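## Task

Remove cryo box W06 from the freezer and stand it upright in the transfer pan PAN. Then take cryo box M06, currently in PAN, and stand it upright on the freezer level LOWER with its front face pointing out of the freezer opening. Every other box must stay on its current level, and no box may be dented. The wire shelf must remain flat on its ledges and PAN flat on the base plate. Finally close the freezer door far enough that its catch engages; an unlit lamp above the door is not proof of that. Anything held in place only by the robot does not count. At the end the gripper must have released everything and be out of the way, though resting on or holding the door is allowed.

## Robot and tools

Setup. One 7-joint arm with a two-finger parallel gripper works at a table. On the table are a loose table-top freezer (FREEZER) with a door and catch, a lower level LOWER and an upper level UPPER, which is a wire shelf sitting loose on ledges, plus a loose transfer pan PAN on a base plate. Cardboard cryo boxes carry their ID on the lid and the front face. The inventory sheet in scene 1 says LOWER: N06, W06 and UPPER: B83, M09, but it may be wrong, so identify boxes by the printed IDs. A box stacked on another box is not on a level. No labware may leave the table.

Frames. Scene frame: origin on the table top under the arm base, +z up, +y to the left when looking along +x; the base may be slightly tilted. Gripper frame: fingers point along +z and close along y. end_effector_position is the point between closed pads; closed fingertips reach about 19 mm past it, open ones about 6 mm, and closing pushes the tips about 13 mm further out, so leave that clearance above surfaces.

Joints, in the order of the Joint positions line: waist, shoulder, upper arm roll, elbow, forearm roll, wrist pitch, wrist roll. Ranges (rad): rolls and waist -69.115 to 69.115, shoulder -2.250 to 2.250, elbow -2.580 to 2.580, wrist pitch -2.100 to 2.100. Load limits (N m): first four 50.2, last three 31.6; reaching one stops the arm for 10 s and drops the rest of the call. A carried object's weight adds load.

execute_actions(actions). actions is a list of up to 15 actions run in sequence; each action is a table of 1 to 15 rows; each row is one control step of 1/30 s, and a short table repeats its last row until 15 steps (0.5 s) are done. A row is 8 numbers in [-1, 1]: dx, dy, dz, rx, ry, rz, position, speed. The first six are an offset, not a pose: the target relative to the hand pose measured when that action began, expressed in the gripper's axes; every row of the action refers to that same start, not to the prior row. For the first action of a call, the start is the last pose reported in this scene. Scale: 1.0 equals 0.6 m or 180 degrees; rx, ry, rz form a single rotation vector. Optionally append 7 numbers in [0, 1], one stiffness multiplier per joint in the order above; it persists until changed. Each step the command is clipped to 70 mm and 16 degrees from the measured pose, so large offsets take several actions. An empty list just returns state and images.

Gripper numbers. position +1 = fully open, 85 mm; 0 = about 41 mm; about -0.8 = pads touching; -1 = close until blocked, gripping with roughly 190 to 235 N per pad. speed -1, 0, +1 give about 20, 85, 150 mm/s of gap change. To grip firmly hold position at -1; for a gentle grip open, then command a gap just under the object width. To release, command a gap wider than the object. Fingers stay where they stopped until position changes by 0.01 or more, but re-close if the object yields or slips.

move(target, speed, blocking). target is one row as above (8 numbers, or 15 with stiffness): an offset in gripper axes from the pose in the latest result that showed one; finger values are applied at the start. The hand follows a straight path; speed is the path top speed in m/s, 0.002 to 0.5, default 0.25, with turning up to twice that in rad/s. Paths last 0.5 to 10 s and are cut off at 10 s. The path does not stop for obstacles, and the hand may lag, wander or overshoot speed near full reach. blocking=false returns after 0.5 s; then use wait or stop before sending anything else. The result adds a move: line with the ending (done, off_target, moving, held, fault), any limits (paced = clipped, held = steps blocked, possibly followed by a fast catch-up) and the distance left to target.

wait(seconds): 0 to 10 s holding the last command; returns early if a move ends. stop(): brakes a running move; fingers continue. zoom_image(camera, region): camera is cam_high, cam_low or cam_wrist; region [x0, y0, x1, y1] in pixels, origin top-left, at most 504 by 504. finished_scene(scene): ends the given scene once the goal holds; irreversible.

Results. State gives end_effector_position (m) and end_effector_quat_wxyz in the scene frame; reported position can drift at long reach. Hand target is the pose the controller is heading for. pose unreachable means the clearance check altered or blocked a command (the base mount counts as arm). Step readings list positions at some steps, HELD marking restrained steps. position_measured_pct is about 50 minus 50 times the finger position: 0 open; stopping under 90 means something is held or blocking; near 90 the pads met. Joint torques change at rest only from contact or load. MOTOR HOT appears at 60 °C; at 75 °C an OVER-TEMPERATURE FAULT makes the arm sag. Images come from cam_high, cam_low, cam_wrist, each 896x504, with calibration lines (K, distortion, T_world_to_cam) given.

Cautions. Do not shift the freezer: a corner moving more than a hand's width voids the job, and even a thumb's width is bad. Keep the shelf and PAN seated. Contacts hurt more at higher speed and with targets set deeper past the contact. Avoid dropping, slamming, crushing boxes, hard pushes and knocking anything out of the work area. Loose objects may occasionally get nudged by outside forces.

Each tool is called as name(argument=value, ...), one argument or row to a line, values as JSON.

## Session

execute_actions(
  actions=[],
)

Scene clock: 0.00 s.
end_effector_position=(+0.5187, +0.0482, +0.2601) position_measured_pct=0.0 end_effector_quat_wxyz=(-0.129, +0.342, +0.662, +0.654)
Joint positions: [ 0.782  0.946 -0.301  1.775 -1.227  1.462  2.15 ]
Joint velocities: [ 0.    -0.002 -0.     0.001 -0.     0.     0.   ]
Joint torques (N m, as the joint torque sensors report them, + toward a larger angle): no reading
Motor temperatures (°C, as the motors report them): [35 37 32 34 37 38 44]
Hand target: +0.519, +0.048, +0.260; -0.129, +0.342, +0.662, +0.654
Joint stiffness scale: [1. 1. 1. 1. 1. 1. 1.]

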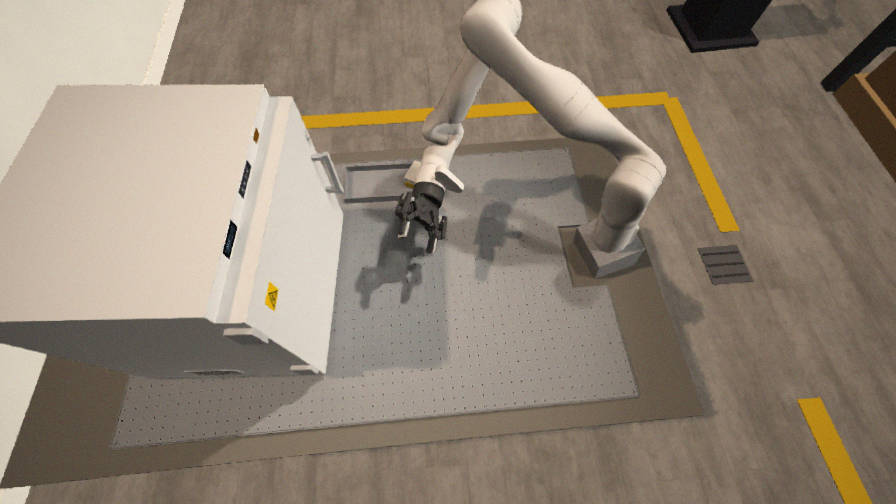

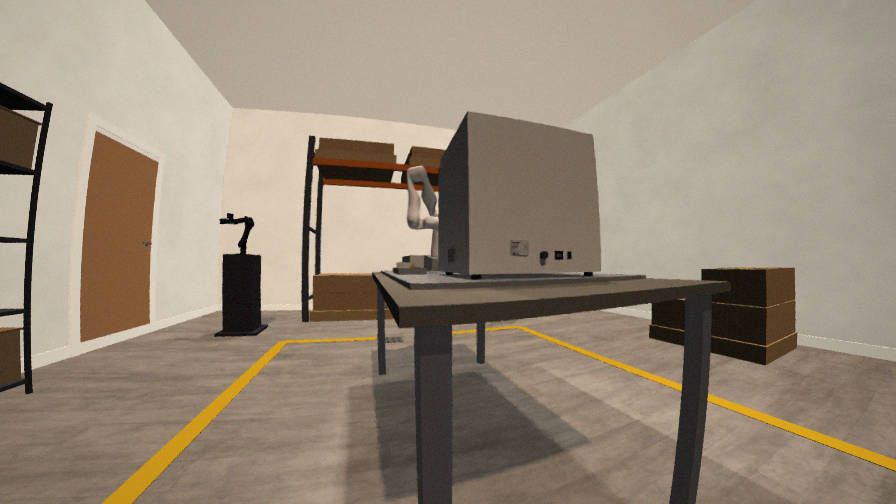

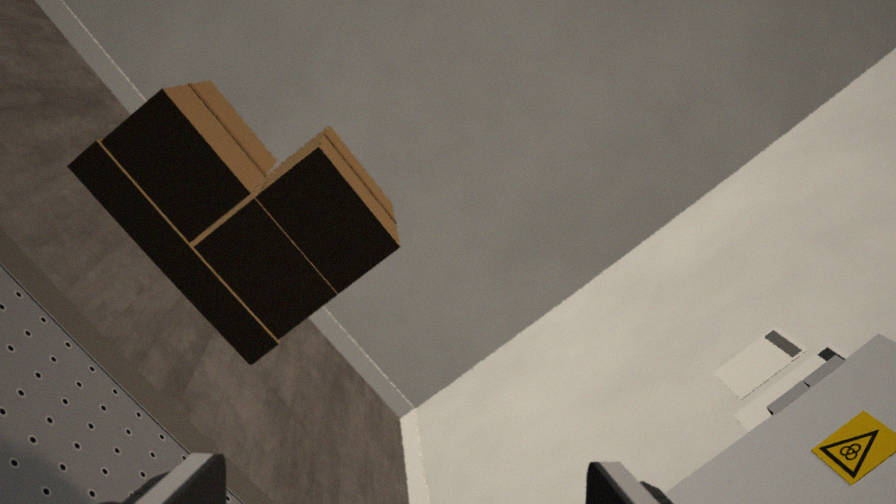

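move(
  target=[0,0,-0.2,-0.396,-0.157,0.267,1,0],
)

zoom_image(
  camera="cam_high",
  region=[240,80,520,260],
)

Scene clock: 4.00 s.
end_effector_position=(+0.4872, -0.0649, +0.2744) position_measured_pct=0.0 end_effector_quat_wxyz=(-0.032, +0.660, +0.032, +0.750)
Joint positions: [ 1.064  1.499 -0.625  2.575 -2.07   1.817  2.643]
Joint velocities: [ 0.084  0.086 -0.116  0.    -0.001 -0.114  0.089]
Joint torques (N m, as the joint torque sensors report them, + toward a larger angle): [  2.7  -13.74  -4.1    5.78   2.8    0.94  -0.04]
Motor temperatures (°C, as the motors report them): [35 37 32 34 37 38 44]
Hand target: +0.486, -0.065, +0.273; -0.032, +0.662, +0.029, +0.748
Off the commanded pose: 0.002 m, 9 deg.
Joint stiffness scale: [1. 1. 1. 1. 1. 1. 1.]
joint sent to its limit — the command would take joint 4 (elbow) past its upper limit, so that joint was sent only as far as its limit.
move: off_target
camera_calibration (this result's frames):
cam_wrist: T_world_to_cam=[[0.0443855, -0.997832, 0.048587, -0.110503], [0.137022, -0.0420947, -0.989673, 0.262842], [0.989573, 0.0505846, 0.134857, -0.365285], [0, 0, 0, 1]] pos_world=[0.330366, -0.0807214, 0.314758]

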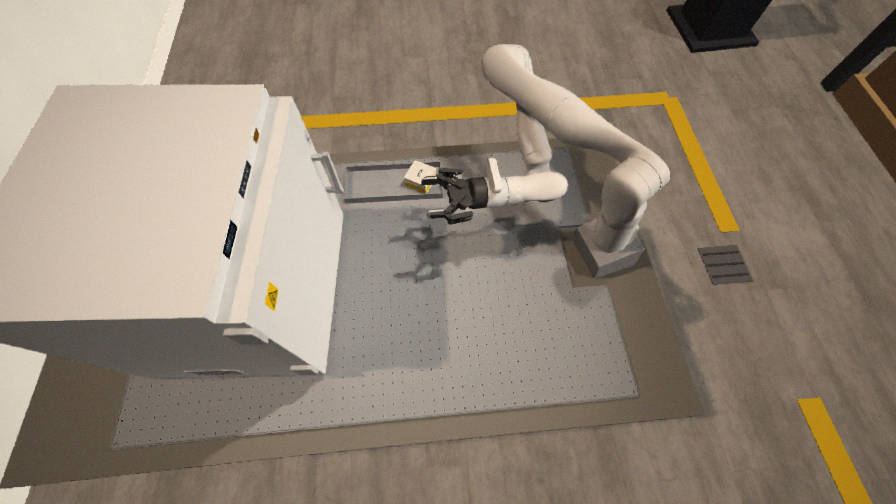

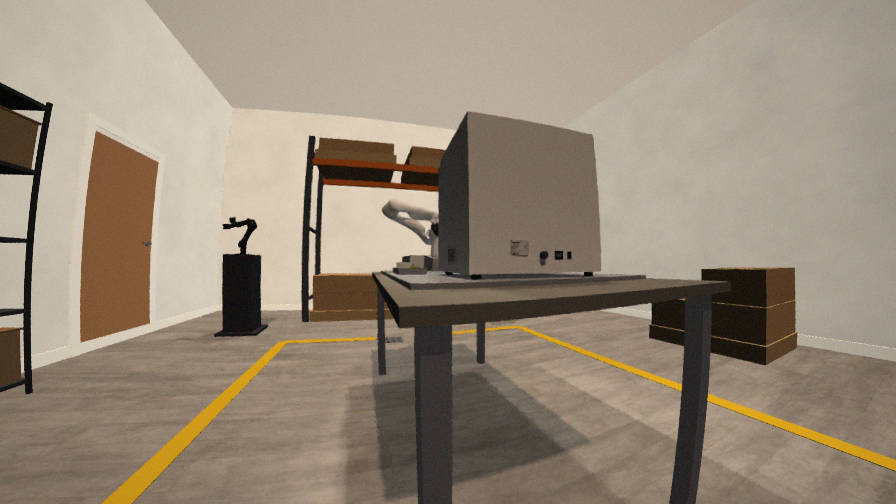

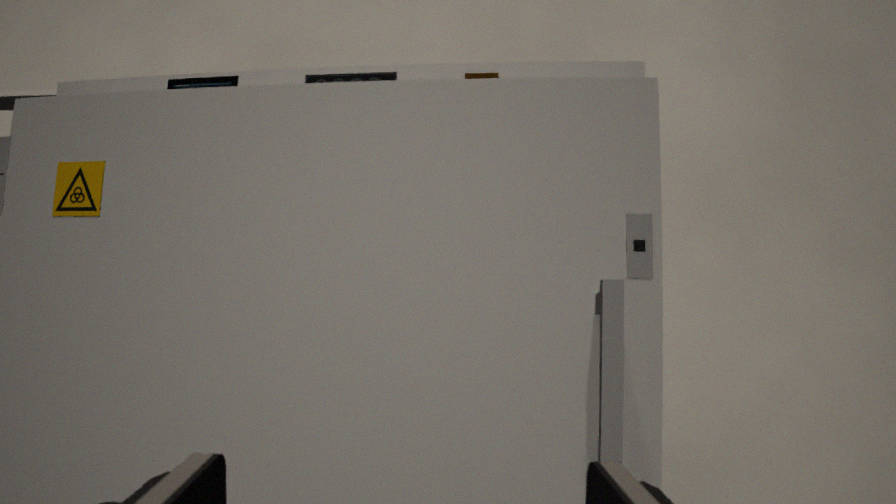

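Region (240, 80, 520, 260) of cam_high's 896x504 image, scaled by 1.800, with more detail than that image has; it fills the top 324 rows of this view, and the rest is white.

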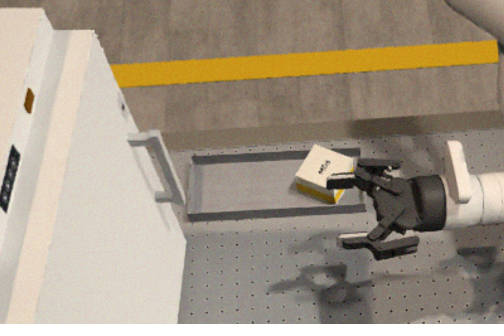

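move(
  target=[-0.017,0.16,0.28,-0.02,-0.042,0.015,0.5,0],
)

Scene clock: 5.47 s.
end_effector_position=(+0.6608, -0.1478, +0.2841) position_measured_pct=25.0 end_effector_quat_wxyz=(-0.024, +0.710, -0.004, +0.704)
Joint positions: [ 1.063  1.098 -0.835  2.152 -2.57   1.3    2.052]
Joint velocities: [-0.001 -0.006  0.    -0.001  0.     0.    -0.001]
Joint torques (N m, as the joint torque sensors report them, + toward a larger angle): [  3.15 -16.98  -5.92  -1.14   1.62   2.33  -0.19]
Motor temperatures (°C, as the motors report them): [35 37 32 34 37 38 44]
Hand target: +0.663, -0.147, +0.286; -0.026, +0.710, -0.006, +0.704
Off the commanded pose: 0.004 m, 0 deg.
Joint stiffness scale: [1. 1. 1. 1. 1. 1. 1.]
move: off_target
camera_calibration (this result's frames):
cam_wrist: T_world_to_cam=[[-0.0119393, -0.999889, 0.00889298, -0.153183], [-0.00141417, -0.00887672, -0.99996, 0.344436], [0.999928, -0.0119514, -0.00130803, -0.511574], [0, 0, 0, 1]] pos_world=[0.510195, -0.156223, 0.345115]

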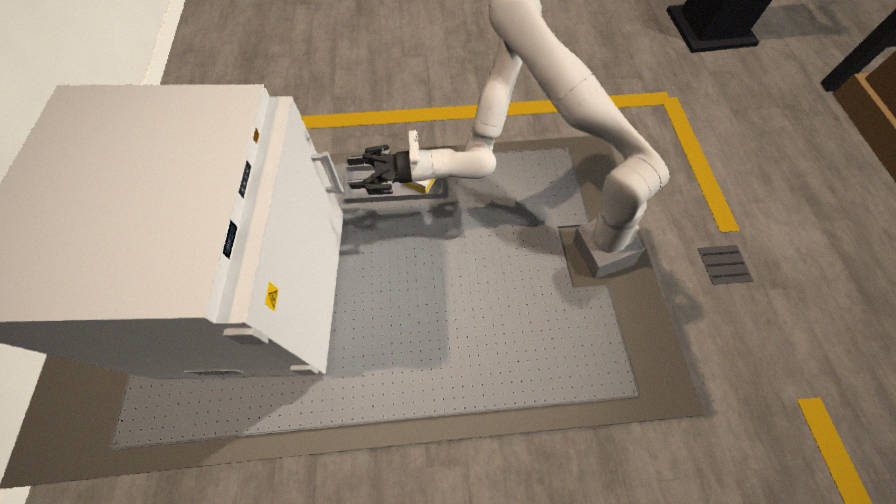

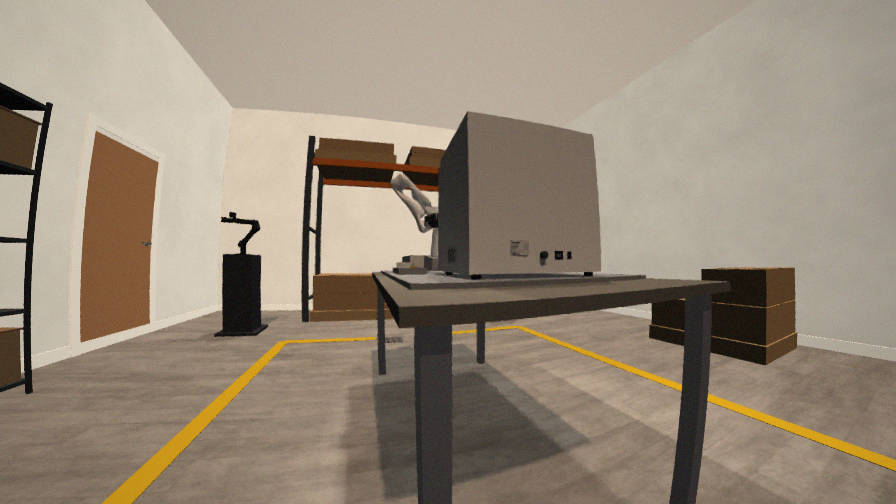

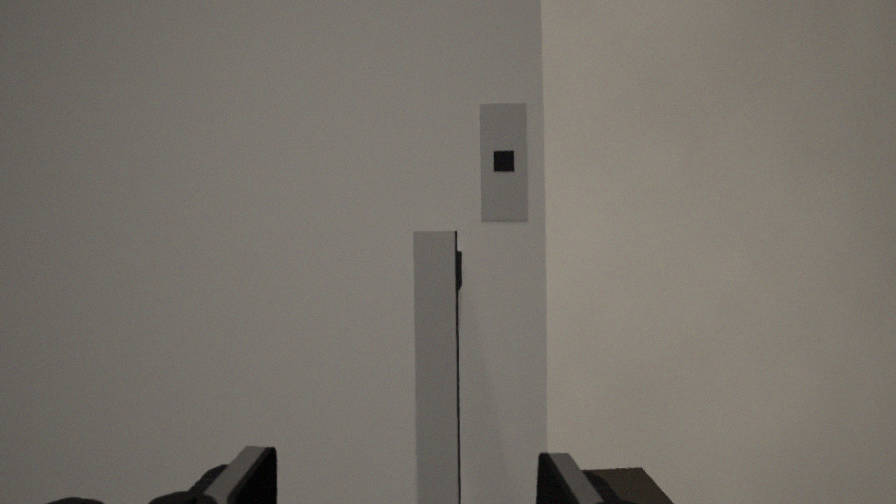

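move(
  target=[0,0.012,0.075,-0.015,0,0,0.5,0],
  speed=0.08,
)

move(
  target=[0,0,0,0,0,0,-1,0],
)

move(
  target=[0,-0.012,-0.06,-0.028,0,0,-1,0],
  speed=0.03,
)

Scene clock: 6.63 s.
end_effector_position=(+0.7039, -0.1548, +0.2821) position_measured_pct=25.0 end_effector_quat_wxyz=(-0.006, +0.710, -0.020, +0.704)
Joint positions: [ 0.991  1.095 -0.851  2.041 -2.673  1.257  2.052]
Joint velocities: [-0.006 -0.001  0.    -0.    -0.002 -0.     0.   ]
Joint torques (N m, as the joint torque sensors report them, + toward a larger angle): [  3.17 -18.28  -6.18  -2.12   1.7    2.3   -0.19]
Motor temperatures (°C, as the motors report them): [35 37 32 34 37 38 44]
Hand target: +0.706, -0.154, +0.284; -0.007, +0.711, -0.021, +0.703
Off the commanded pose: 0.003 m, 0 deg.
Joint stiffness scale: [1. 1. 1. 1. 1. 1. 1.]
move: done
camera_calibration (this result's frames):
cam_wrist: T_world_to_cam=[[-0.0590187, -0.998182, 0.0122335, -0.127175], [-0.00297708, -0.0120789, -0.999923, 0.343107], [0.998252, -0.0590506, -0.00225879, -0.560606], [0, 0, 0, 1]] pos_world=[0.553142, -0.155904, 0.34337]

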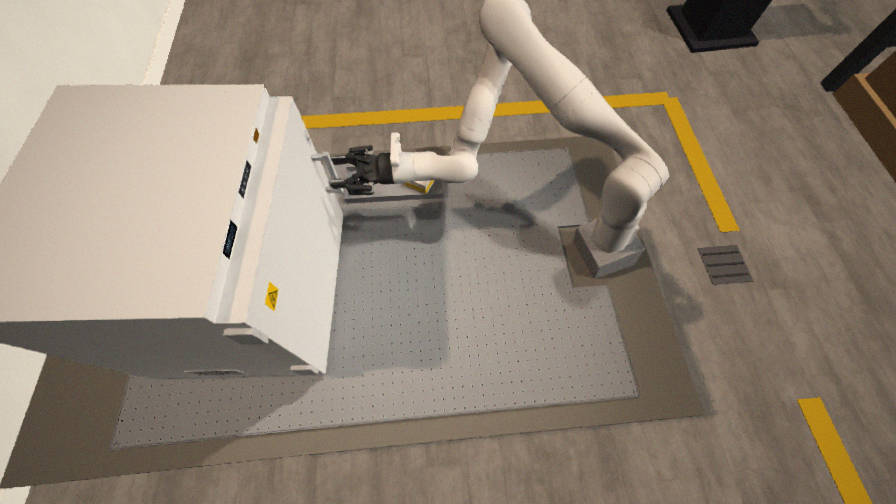

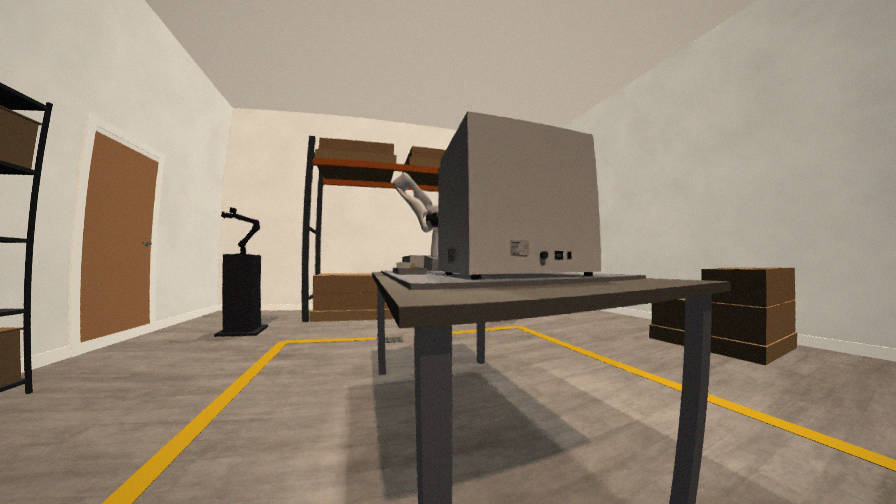

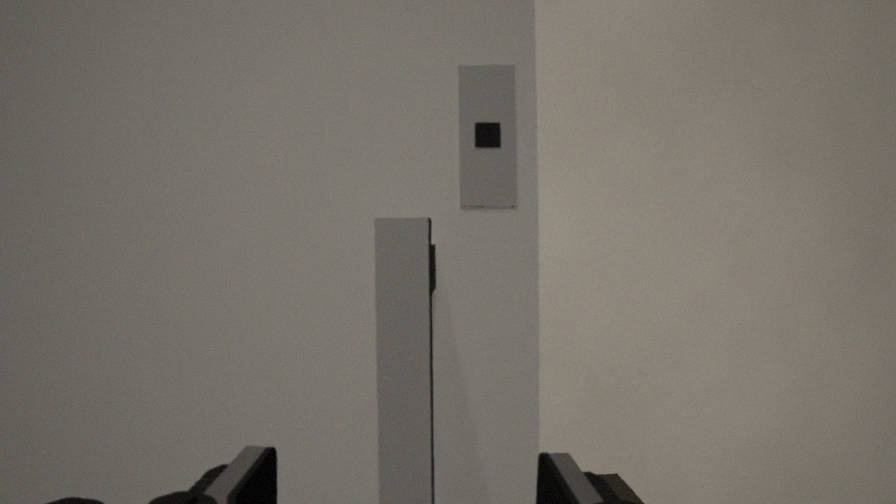

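Scene clock: 7.57 s.
end_effector_position=(+0.7038, -0.1550, +0.2821) position_measured_pct=81.3 end_effector_quat_wxyz=(-0.006, +0.710, -0.020, +0.703)
Joint positions: [ 0.991  1.095 -0.851  2.042 -2.673  1.257  2.052]
Joint velocities: [-0.     0.     0.001 -0.     0.001 -0.     0.   ]
Joint torques (N m, as the joint torque sensors report them, + toward a larger angle): [  1.09 -17.64  -7.72  -3.93   1.24   1.94  -1.37]
Motor temperatures (°C, as the motors report them): [35 37 32 34 37 38 44]
Hand target: +0.704, -0.155, +0.282; -0.006, +0.710, -0.020, +0.704
Off the commanded pose: 0.000 m, 0 deg.
Joint stiffness scale: [1. 1. 1. 1. 1. 1. 1.]
move: done
camera_calibration (this result's frames):
cam_wrist: T_world_to_cam=[[-0.0592802, -0.998163, 0.0124704, -0.127252], [-0.00319695, -0.0123025, -0.999919, 0.343183], [0.998236, -0.0593153, -0.00246179, -0.560427], [0, 0, 0, 1]] pos_world=[0.552992, -0.156038, 0.343363]

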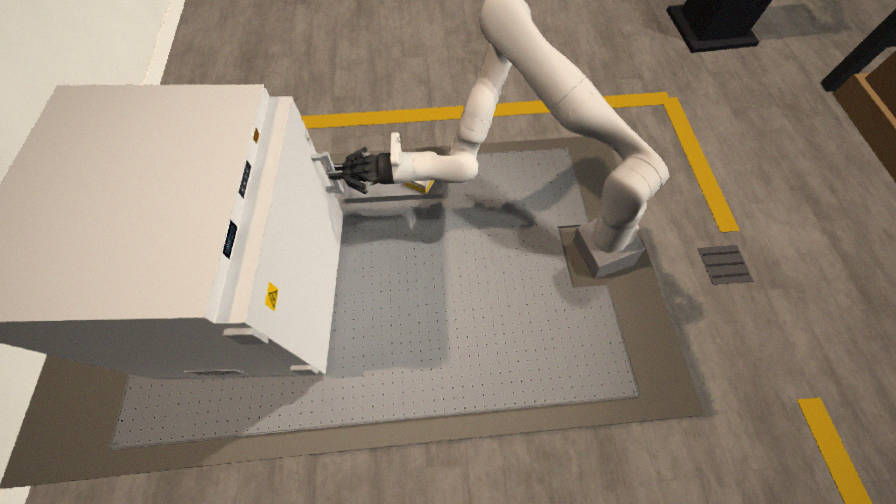

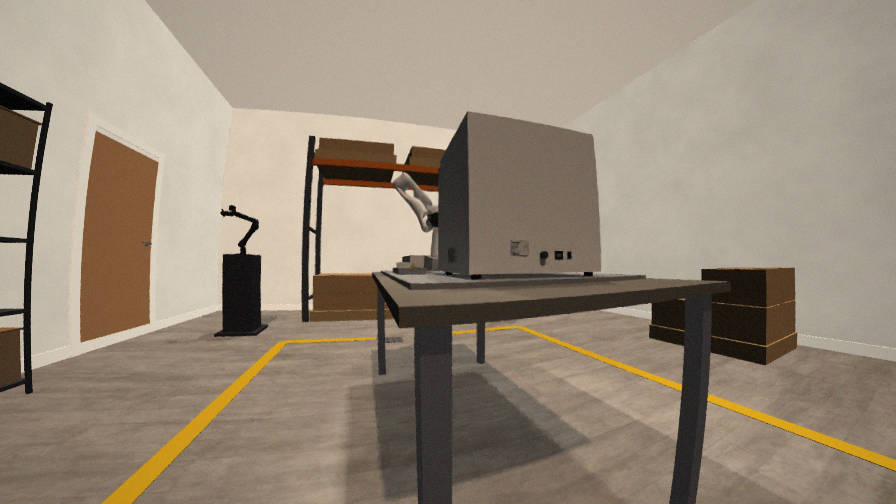

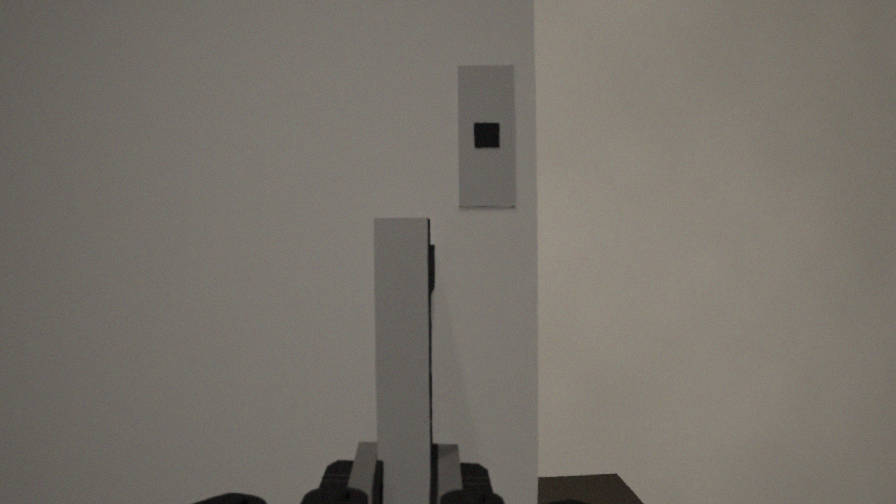

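Scene clock: 9.30 s.
end_effector_position=(+0.6689, -0.1458, +0.2821) position_measured_pct=81.3 end_effector_quat_wxyz=(+0.024, +0.711, -0.046, +0.701)
Joint positions: [ 0.959  1.095 -0.856  2.183 -2.788  1.442  2.148]
Joint velocities: [-0.004  0.001 -0.001  0.003 -0.005  0.007  0.002]
Joint torques (N m, as the joint torque sensors report them, + toward a larger angle): [  4.84 -17.83  -6.14  -1.03   1.75   3.35  -1.16]
Motor temperatures (°C, as the motors report them): [35 37 32 34 37 38 44]
Hand target: +0.668, -0.147, +0.283; +0.025, +0.710, -0.051, +0.702
Off the commanded pose: 0.002 m, 1 deg.
Joint stiffness scale: [1. 1. 1. 1. 1. 1. 1.]
move: done
camera_calibration (this result's frames):
cam_wrist: T_world_to_cam=[[-0.138584, -0.990169, 0.0189766, -0.0677867], [-0.00969535, -0.0178041, -0.999794, 0.346747], [0.990303, -0.138739, -0.00713267, -0.530064], [0, 0, 0, 1]] pos_world=[0.518892, -0.134488, 0.344182]

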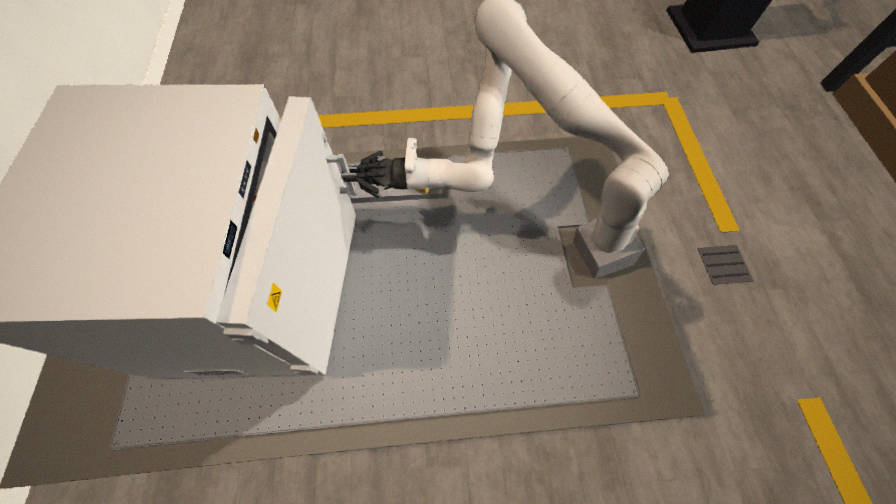

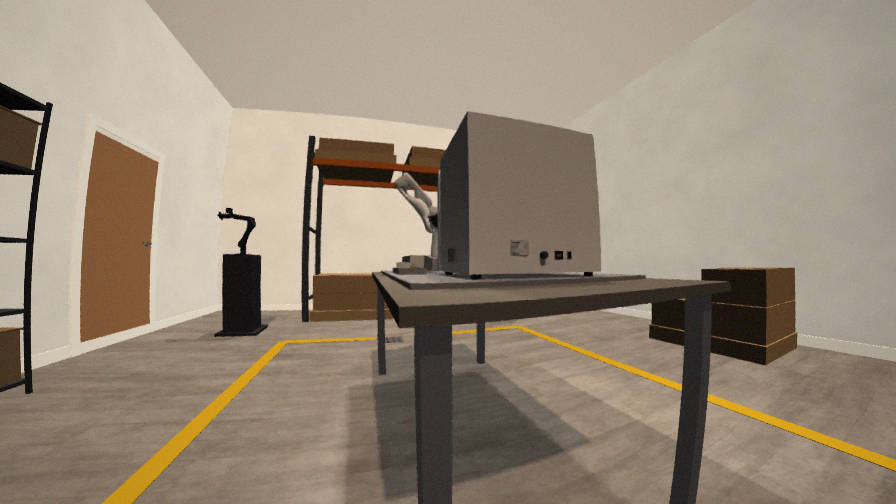

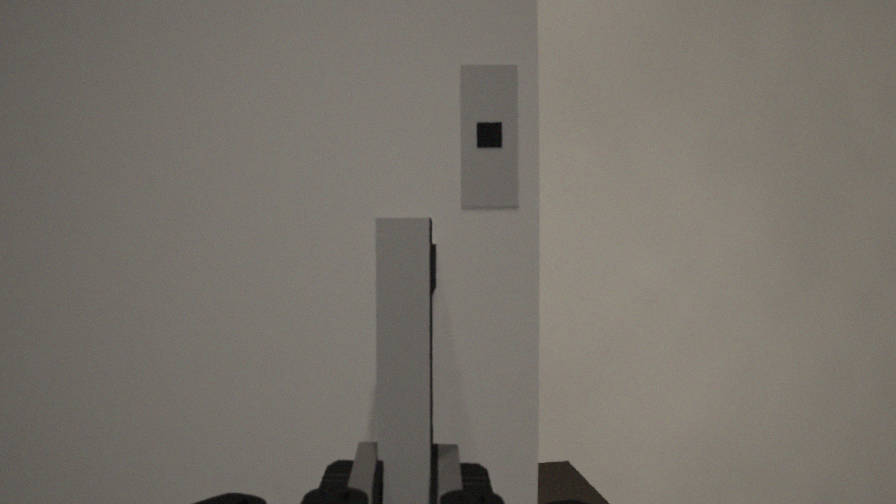

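move(
  target=[0,-0.037,-0.117,-0.055,0,0,-1,0],
  speed=0.07,
)

move(
  target=[0,-0.029,-0.094,-0.044,0,0,-1,0],
  speed=0.07,
)

move(
  target=[0,0,0,0,0,0,0.2,0],
)

move(
  target=[0,0,-0.05,0,0,0,0.2,0],
)

Scene clock: 11.07 s.
end_effector_position=(+0.6021, -0.1183, +0.2822) position_measured_pct=81.3 end_effector_quat_wxyz=(+0.086, +0.707, -0.106, +0.694)
Joint positions: [ 0.799  1.172 -0.921  2.421 -3.025  1.916  2.304]
Joint velocities: [-0.012  0.001 -0.001 -0.    -0.014  0.016  0.001]
Joint torques (N m, as the joint torque sensors report them, + toward a larger angle): [  2.27 -17.77  -6.47   0.94   3.86   2.5   -0.74]
Motor temperatures (°C, as the motors report them): [35 37 32 34 37 39 44]
Hand target: +0.602, -0.116, +0.284; +0.085, +0.706, -0.107, +0.695
Off the commanded pose: 0.002 m, 0 deg.
Joint stiffness scale: [1. 1. 1. 1. 1. 1. 1.]
move: done
camera_calibration (this result's frames):
cam_wrist: T_world_to_cam=[[-0.306446, -0.951541, 0.0256915, 0.0539075], [-0.0213797, -0.0201029, -0.999569, 0.353388], [0.951648, -0.306864, -0.0141832, -0.454744], [0, 0, 0, 1]] pos_world=[0.456831, -0.0811451, 0.345401]

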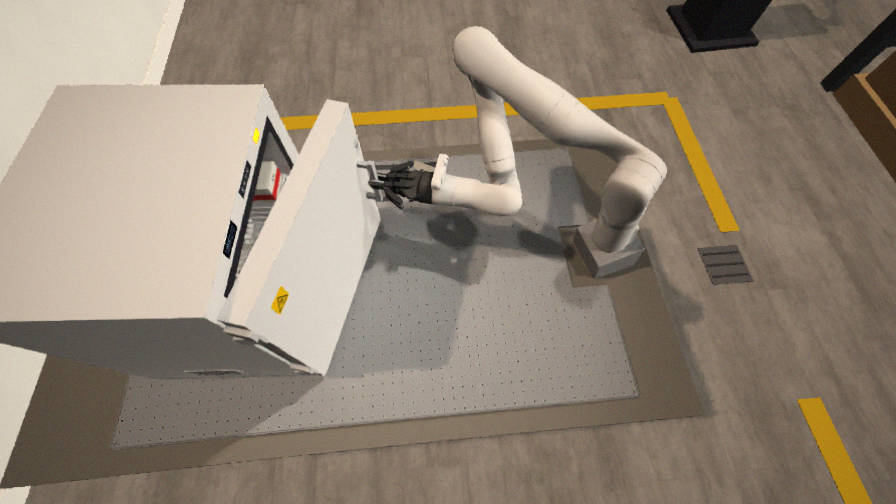

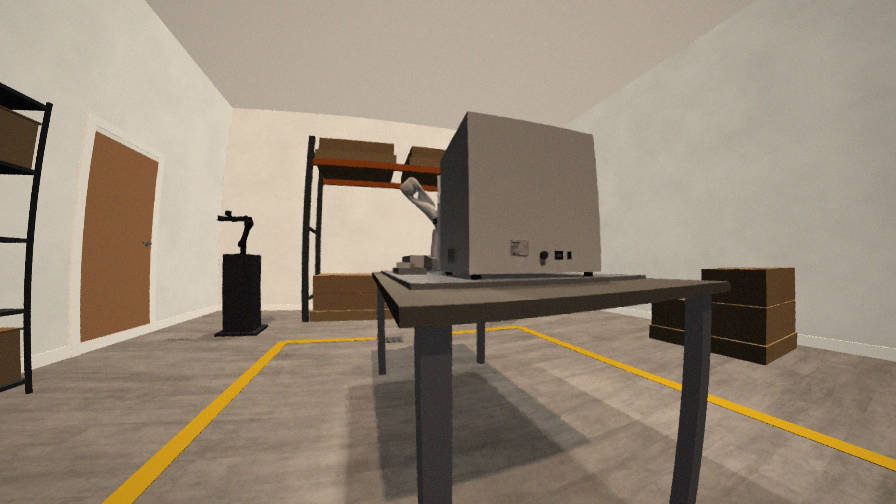

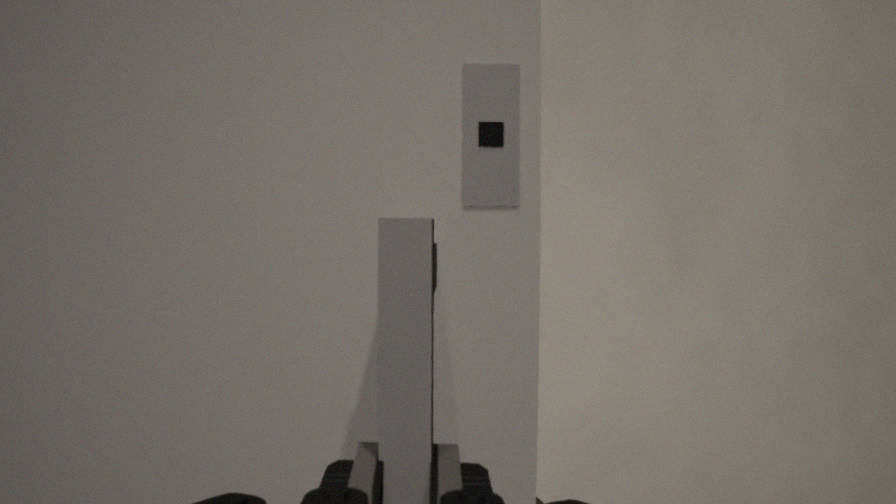

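Scene clock: 12.30 s.
end_effector_position=(+0.5612, -0.0949, +0.2826) position_measured_pct=81.3 end_effector_quat_wxyz=(+0.098, +0.730, -0.117, +0.666)
Joint positions: [ 0.804  1.334 -1.187  2.565 -3.099  2.097  2.599]
Joint velocities: [ 0.071  0.175 -0.149  0.     0.158  0.     0.29 ]
Joint torques (N m, as the joint torque sensors report them, + toward a larger angle): [ -4.68 -15.94  -7.64   5.19   5.1    0.2   -0.36]
Motor temperatures (°C, as the motors report them): [35 37 32 34 37 39 44]
Hand target: +0.560, -0.089, +0.283; +0.086, +0.729, -0.118, +0.669
Off the commanded pose: 0.012 m, 7 deg.
Joint stiffness scale: [1. 1. 1. 1. 1. 1. 1.]
joint sent to its limit — the command would take joint 6 (wrist pitch) past its upper limit, so that joint was sent only as far as its limit.
move: off_target
camera_calibration (this result's frames):
cam_wrist: T_world_to_cam=[[-0.335053, -0.941375, 0.0393936, 0.0767501], [-0.0928613, -0.00861339, -0.995642, 0.393432], [0.937612, -0.337251, -0.0845314, -0.383763], [0, 0, 0, 1]] pos_world=[0.42207, -0.0537848, 0.356254]

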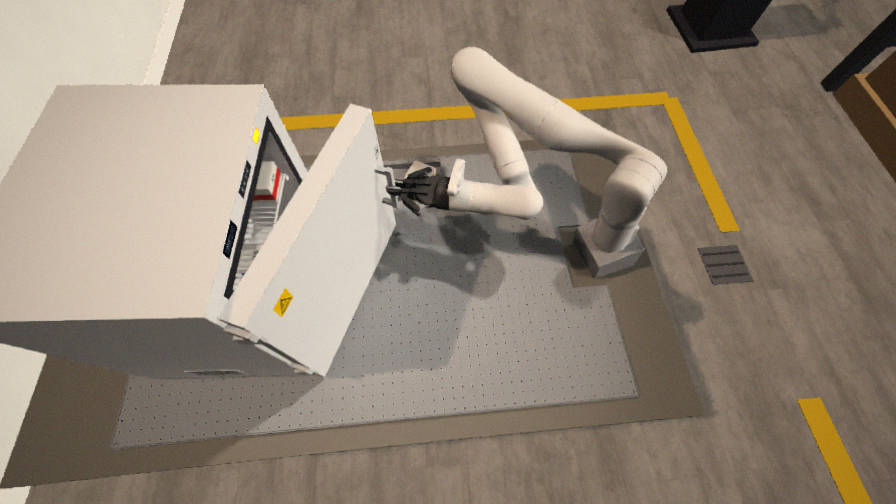

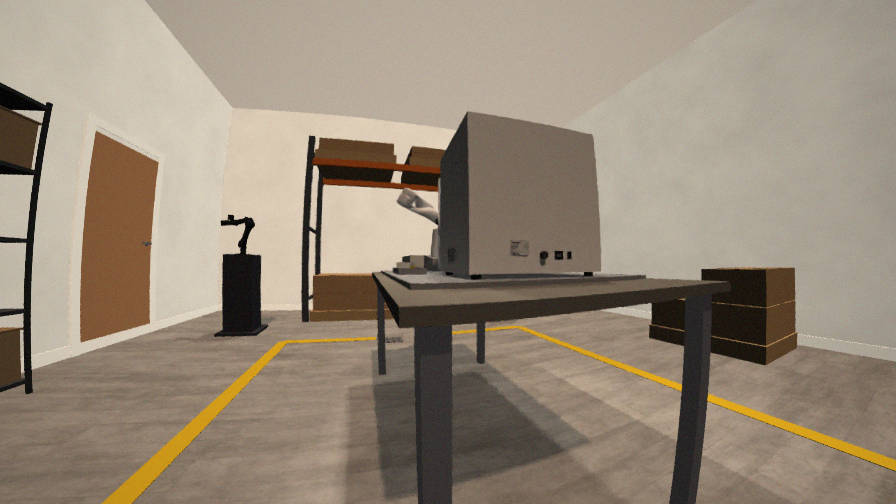

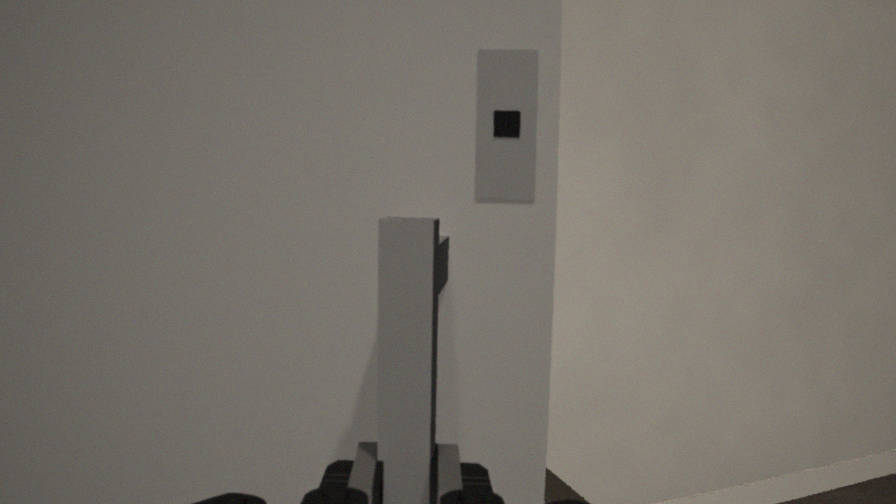

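Scene clock: 13.13 s.
end_effector_position=(+0.5611, -0.0953, +0.2824) position_measured_pct=40.1 end_effector_quat_wxyz=(+0.099, +0.730, -0.117, +0.666)
Joint positions: [ 0.806  1.338 -1.19   2.565 -3.096  2.097  2.605]
Joint velocities: [ 0.    -0.001 -0.001  0.    -0.    -0.     0.   ]
Joint torques (N m, as the joint torque sensors report them, + toward a larger angle): [  1.97 -15.2   -4.96   1.98   2.41   1.24  -0.19]
Motor temperatures (°C, as the motors report them): [35 37 32 34 37 39 44]
Hand target: +0.561, -0.095, +0.283; +0.098, +0.730, -0.117, +0.666
Off the commanded pose: 0.000 m, 0 deg.
Joint stiffness scale: [1. 1. 1. 1. 1. 1. 1.]
move: done
camera_calibration (this result's frames):
cam_wrist: T_world_to_cam=[[-0.335673, -0.941122, 0.040162, 0.0765703], [-0.0929445, -0.00933719, -0.995628, 0.393227], [0.937382, -0.337938, -0.0843379, -0.383774], [0, 0, 0, 1]] pos_world=[0.421994, -0.0539585, 0.356065]

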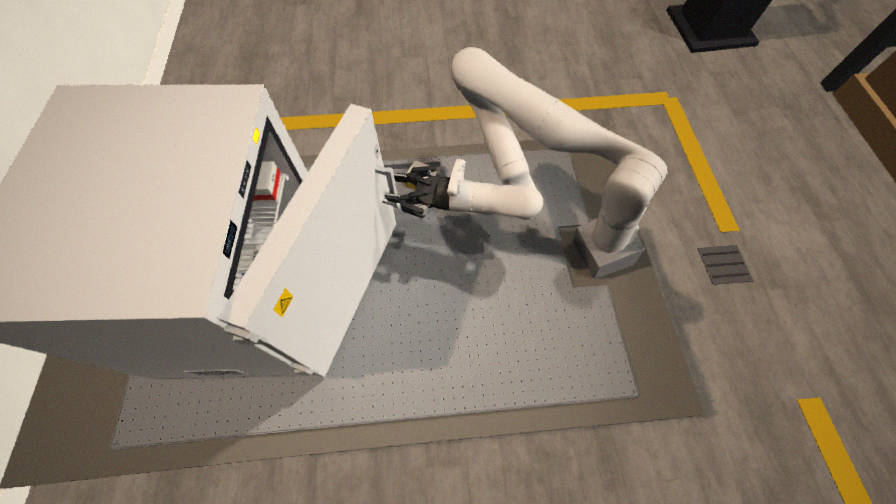

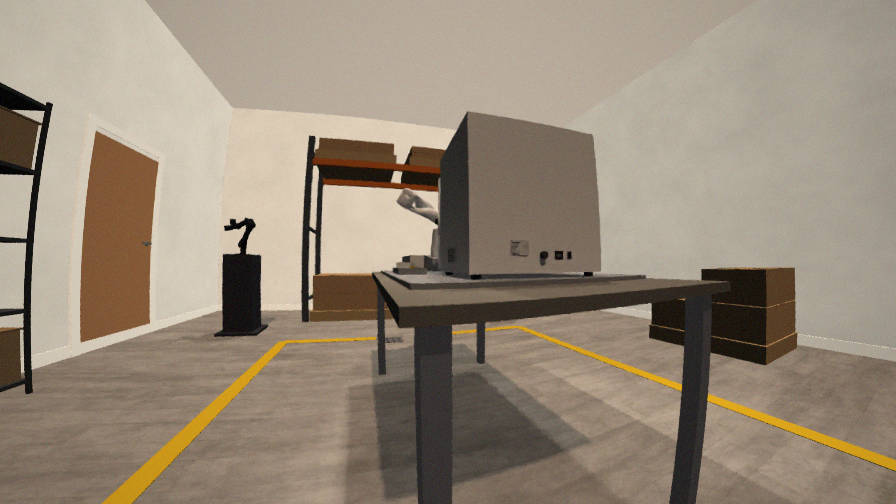

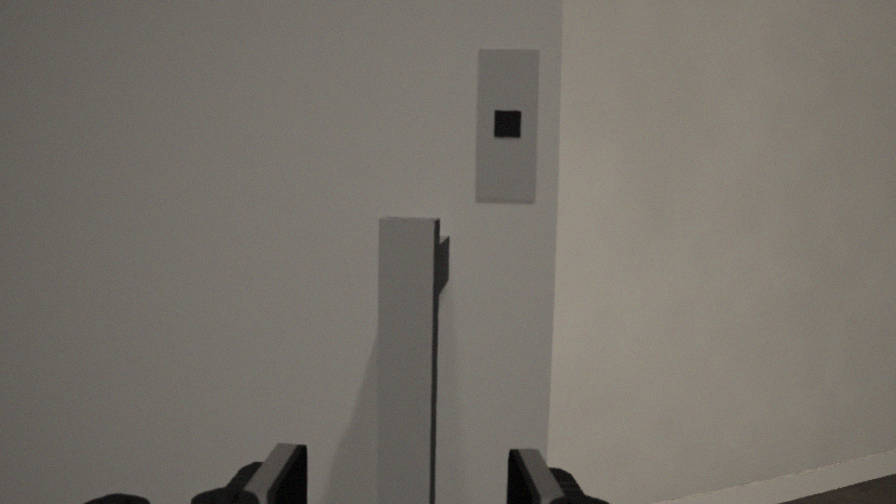

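Scene clock: 13.83 s.
end_effector_position=(+0.5583, -0.0908, +0.2832) position_measured_pct=40.1 end_effector_quat_wxyz=(+0.097, +0.728, -0.110, +0.670)
Joint positions: [ 0.829  1.419 -1.254  2.575 -3.024  2.097  2.739]
Joint velocities: [ 0.043  0.169 -0.139 -0.001  0.149 -0.     0.27 ]
Joint torques (N m, as the joint torque sensors report them, + toward a larger angle): [  2.2  -15.57  -4.94   1.97   2.71   0.88  -0.02]
Motor temperatures (°C, as the motors report them): [35 37 32 34 37 39 44]
Hand target: +0.556, -0.091, +0.281; +0.095, +0.728, -0.113, +0.669
Off the commanded pose: 0.026 m, 1 deg.
Joint stiffness scale: [1. 1. 1. 1. 1. 1. 1.]
joint sent to its limit — the command would take joint 4 (elbow) past its upper limit and joint 6 (wrist pitch) past its upper limit, so those joints were sent only as far as their limits.
move: off_target
camera_calibration (this result's frames):
cam_wrist: T_world_to_cam=[[-0.323828, -0.945053, 0.044843, 0.0715454], [-0.0845195, -0.0183114, -0.996254, 0.388411], [0.942333, -0.326405, -0.0739456, -0.384254], [0, 0, 0, 1]] pos_world=[0.418092, -0.050696, 0.355334]

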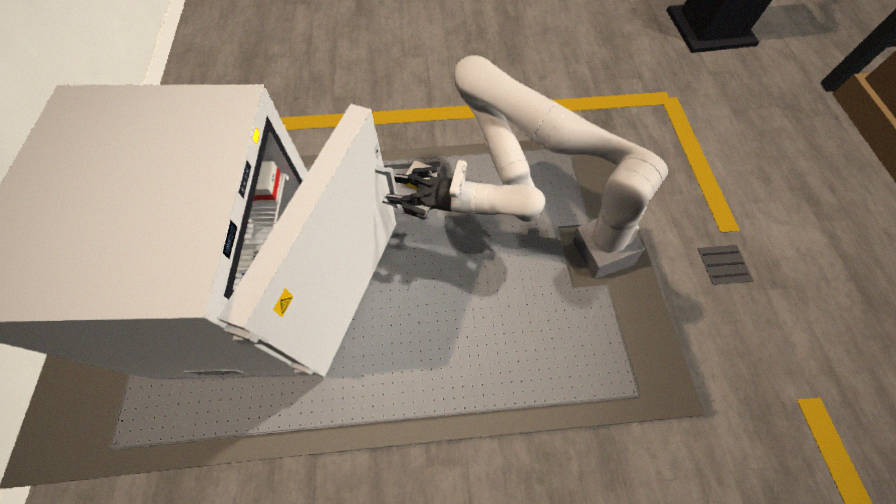

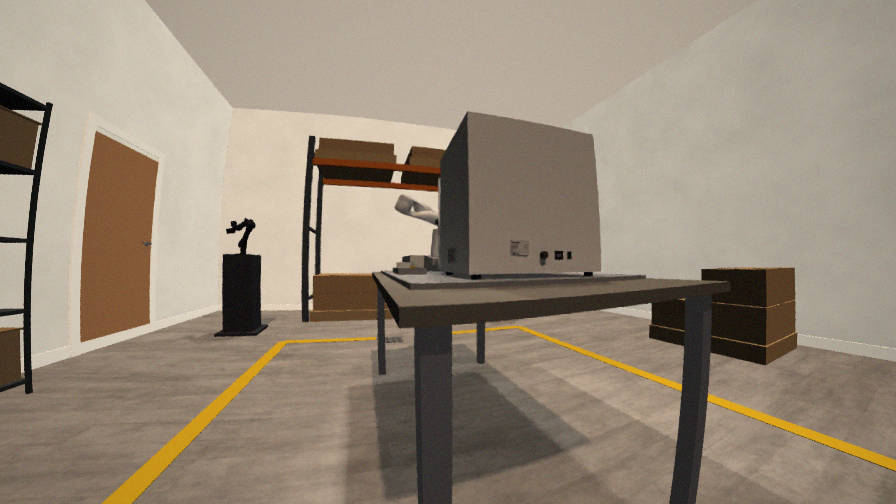

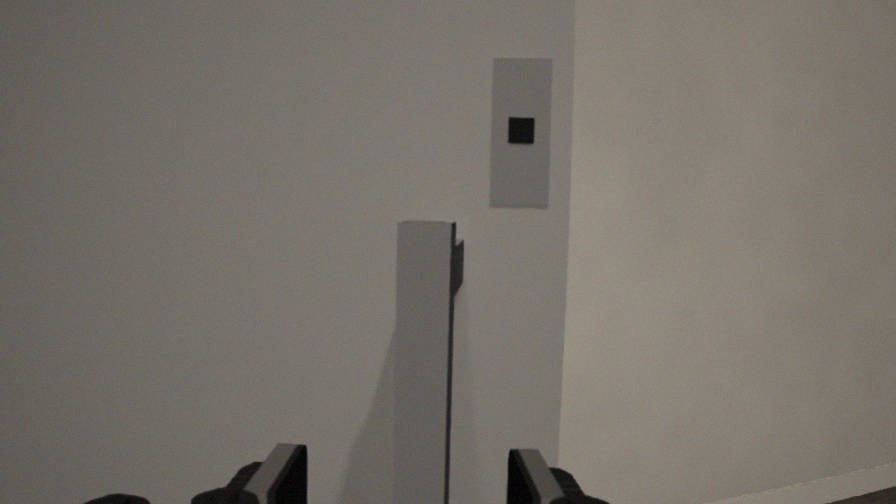

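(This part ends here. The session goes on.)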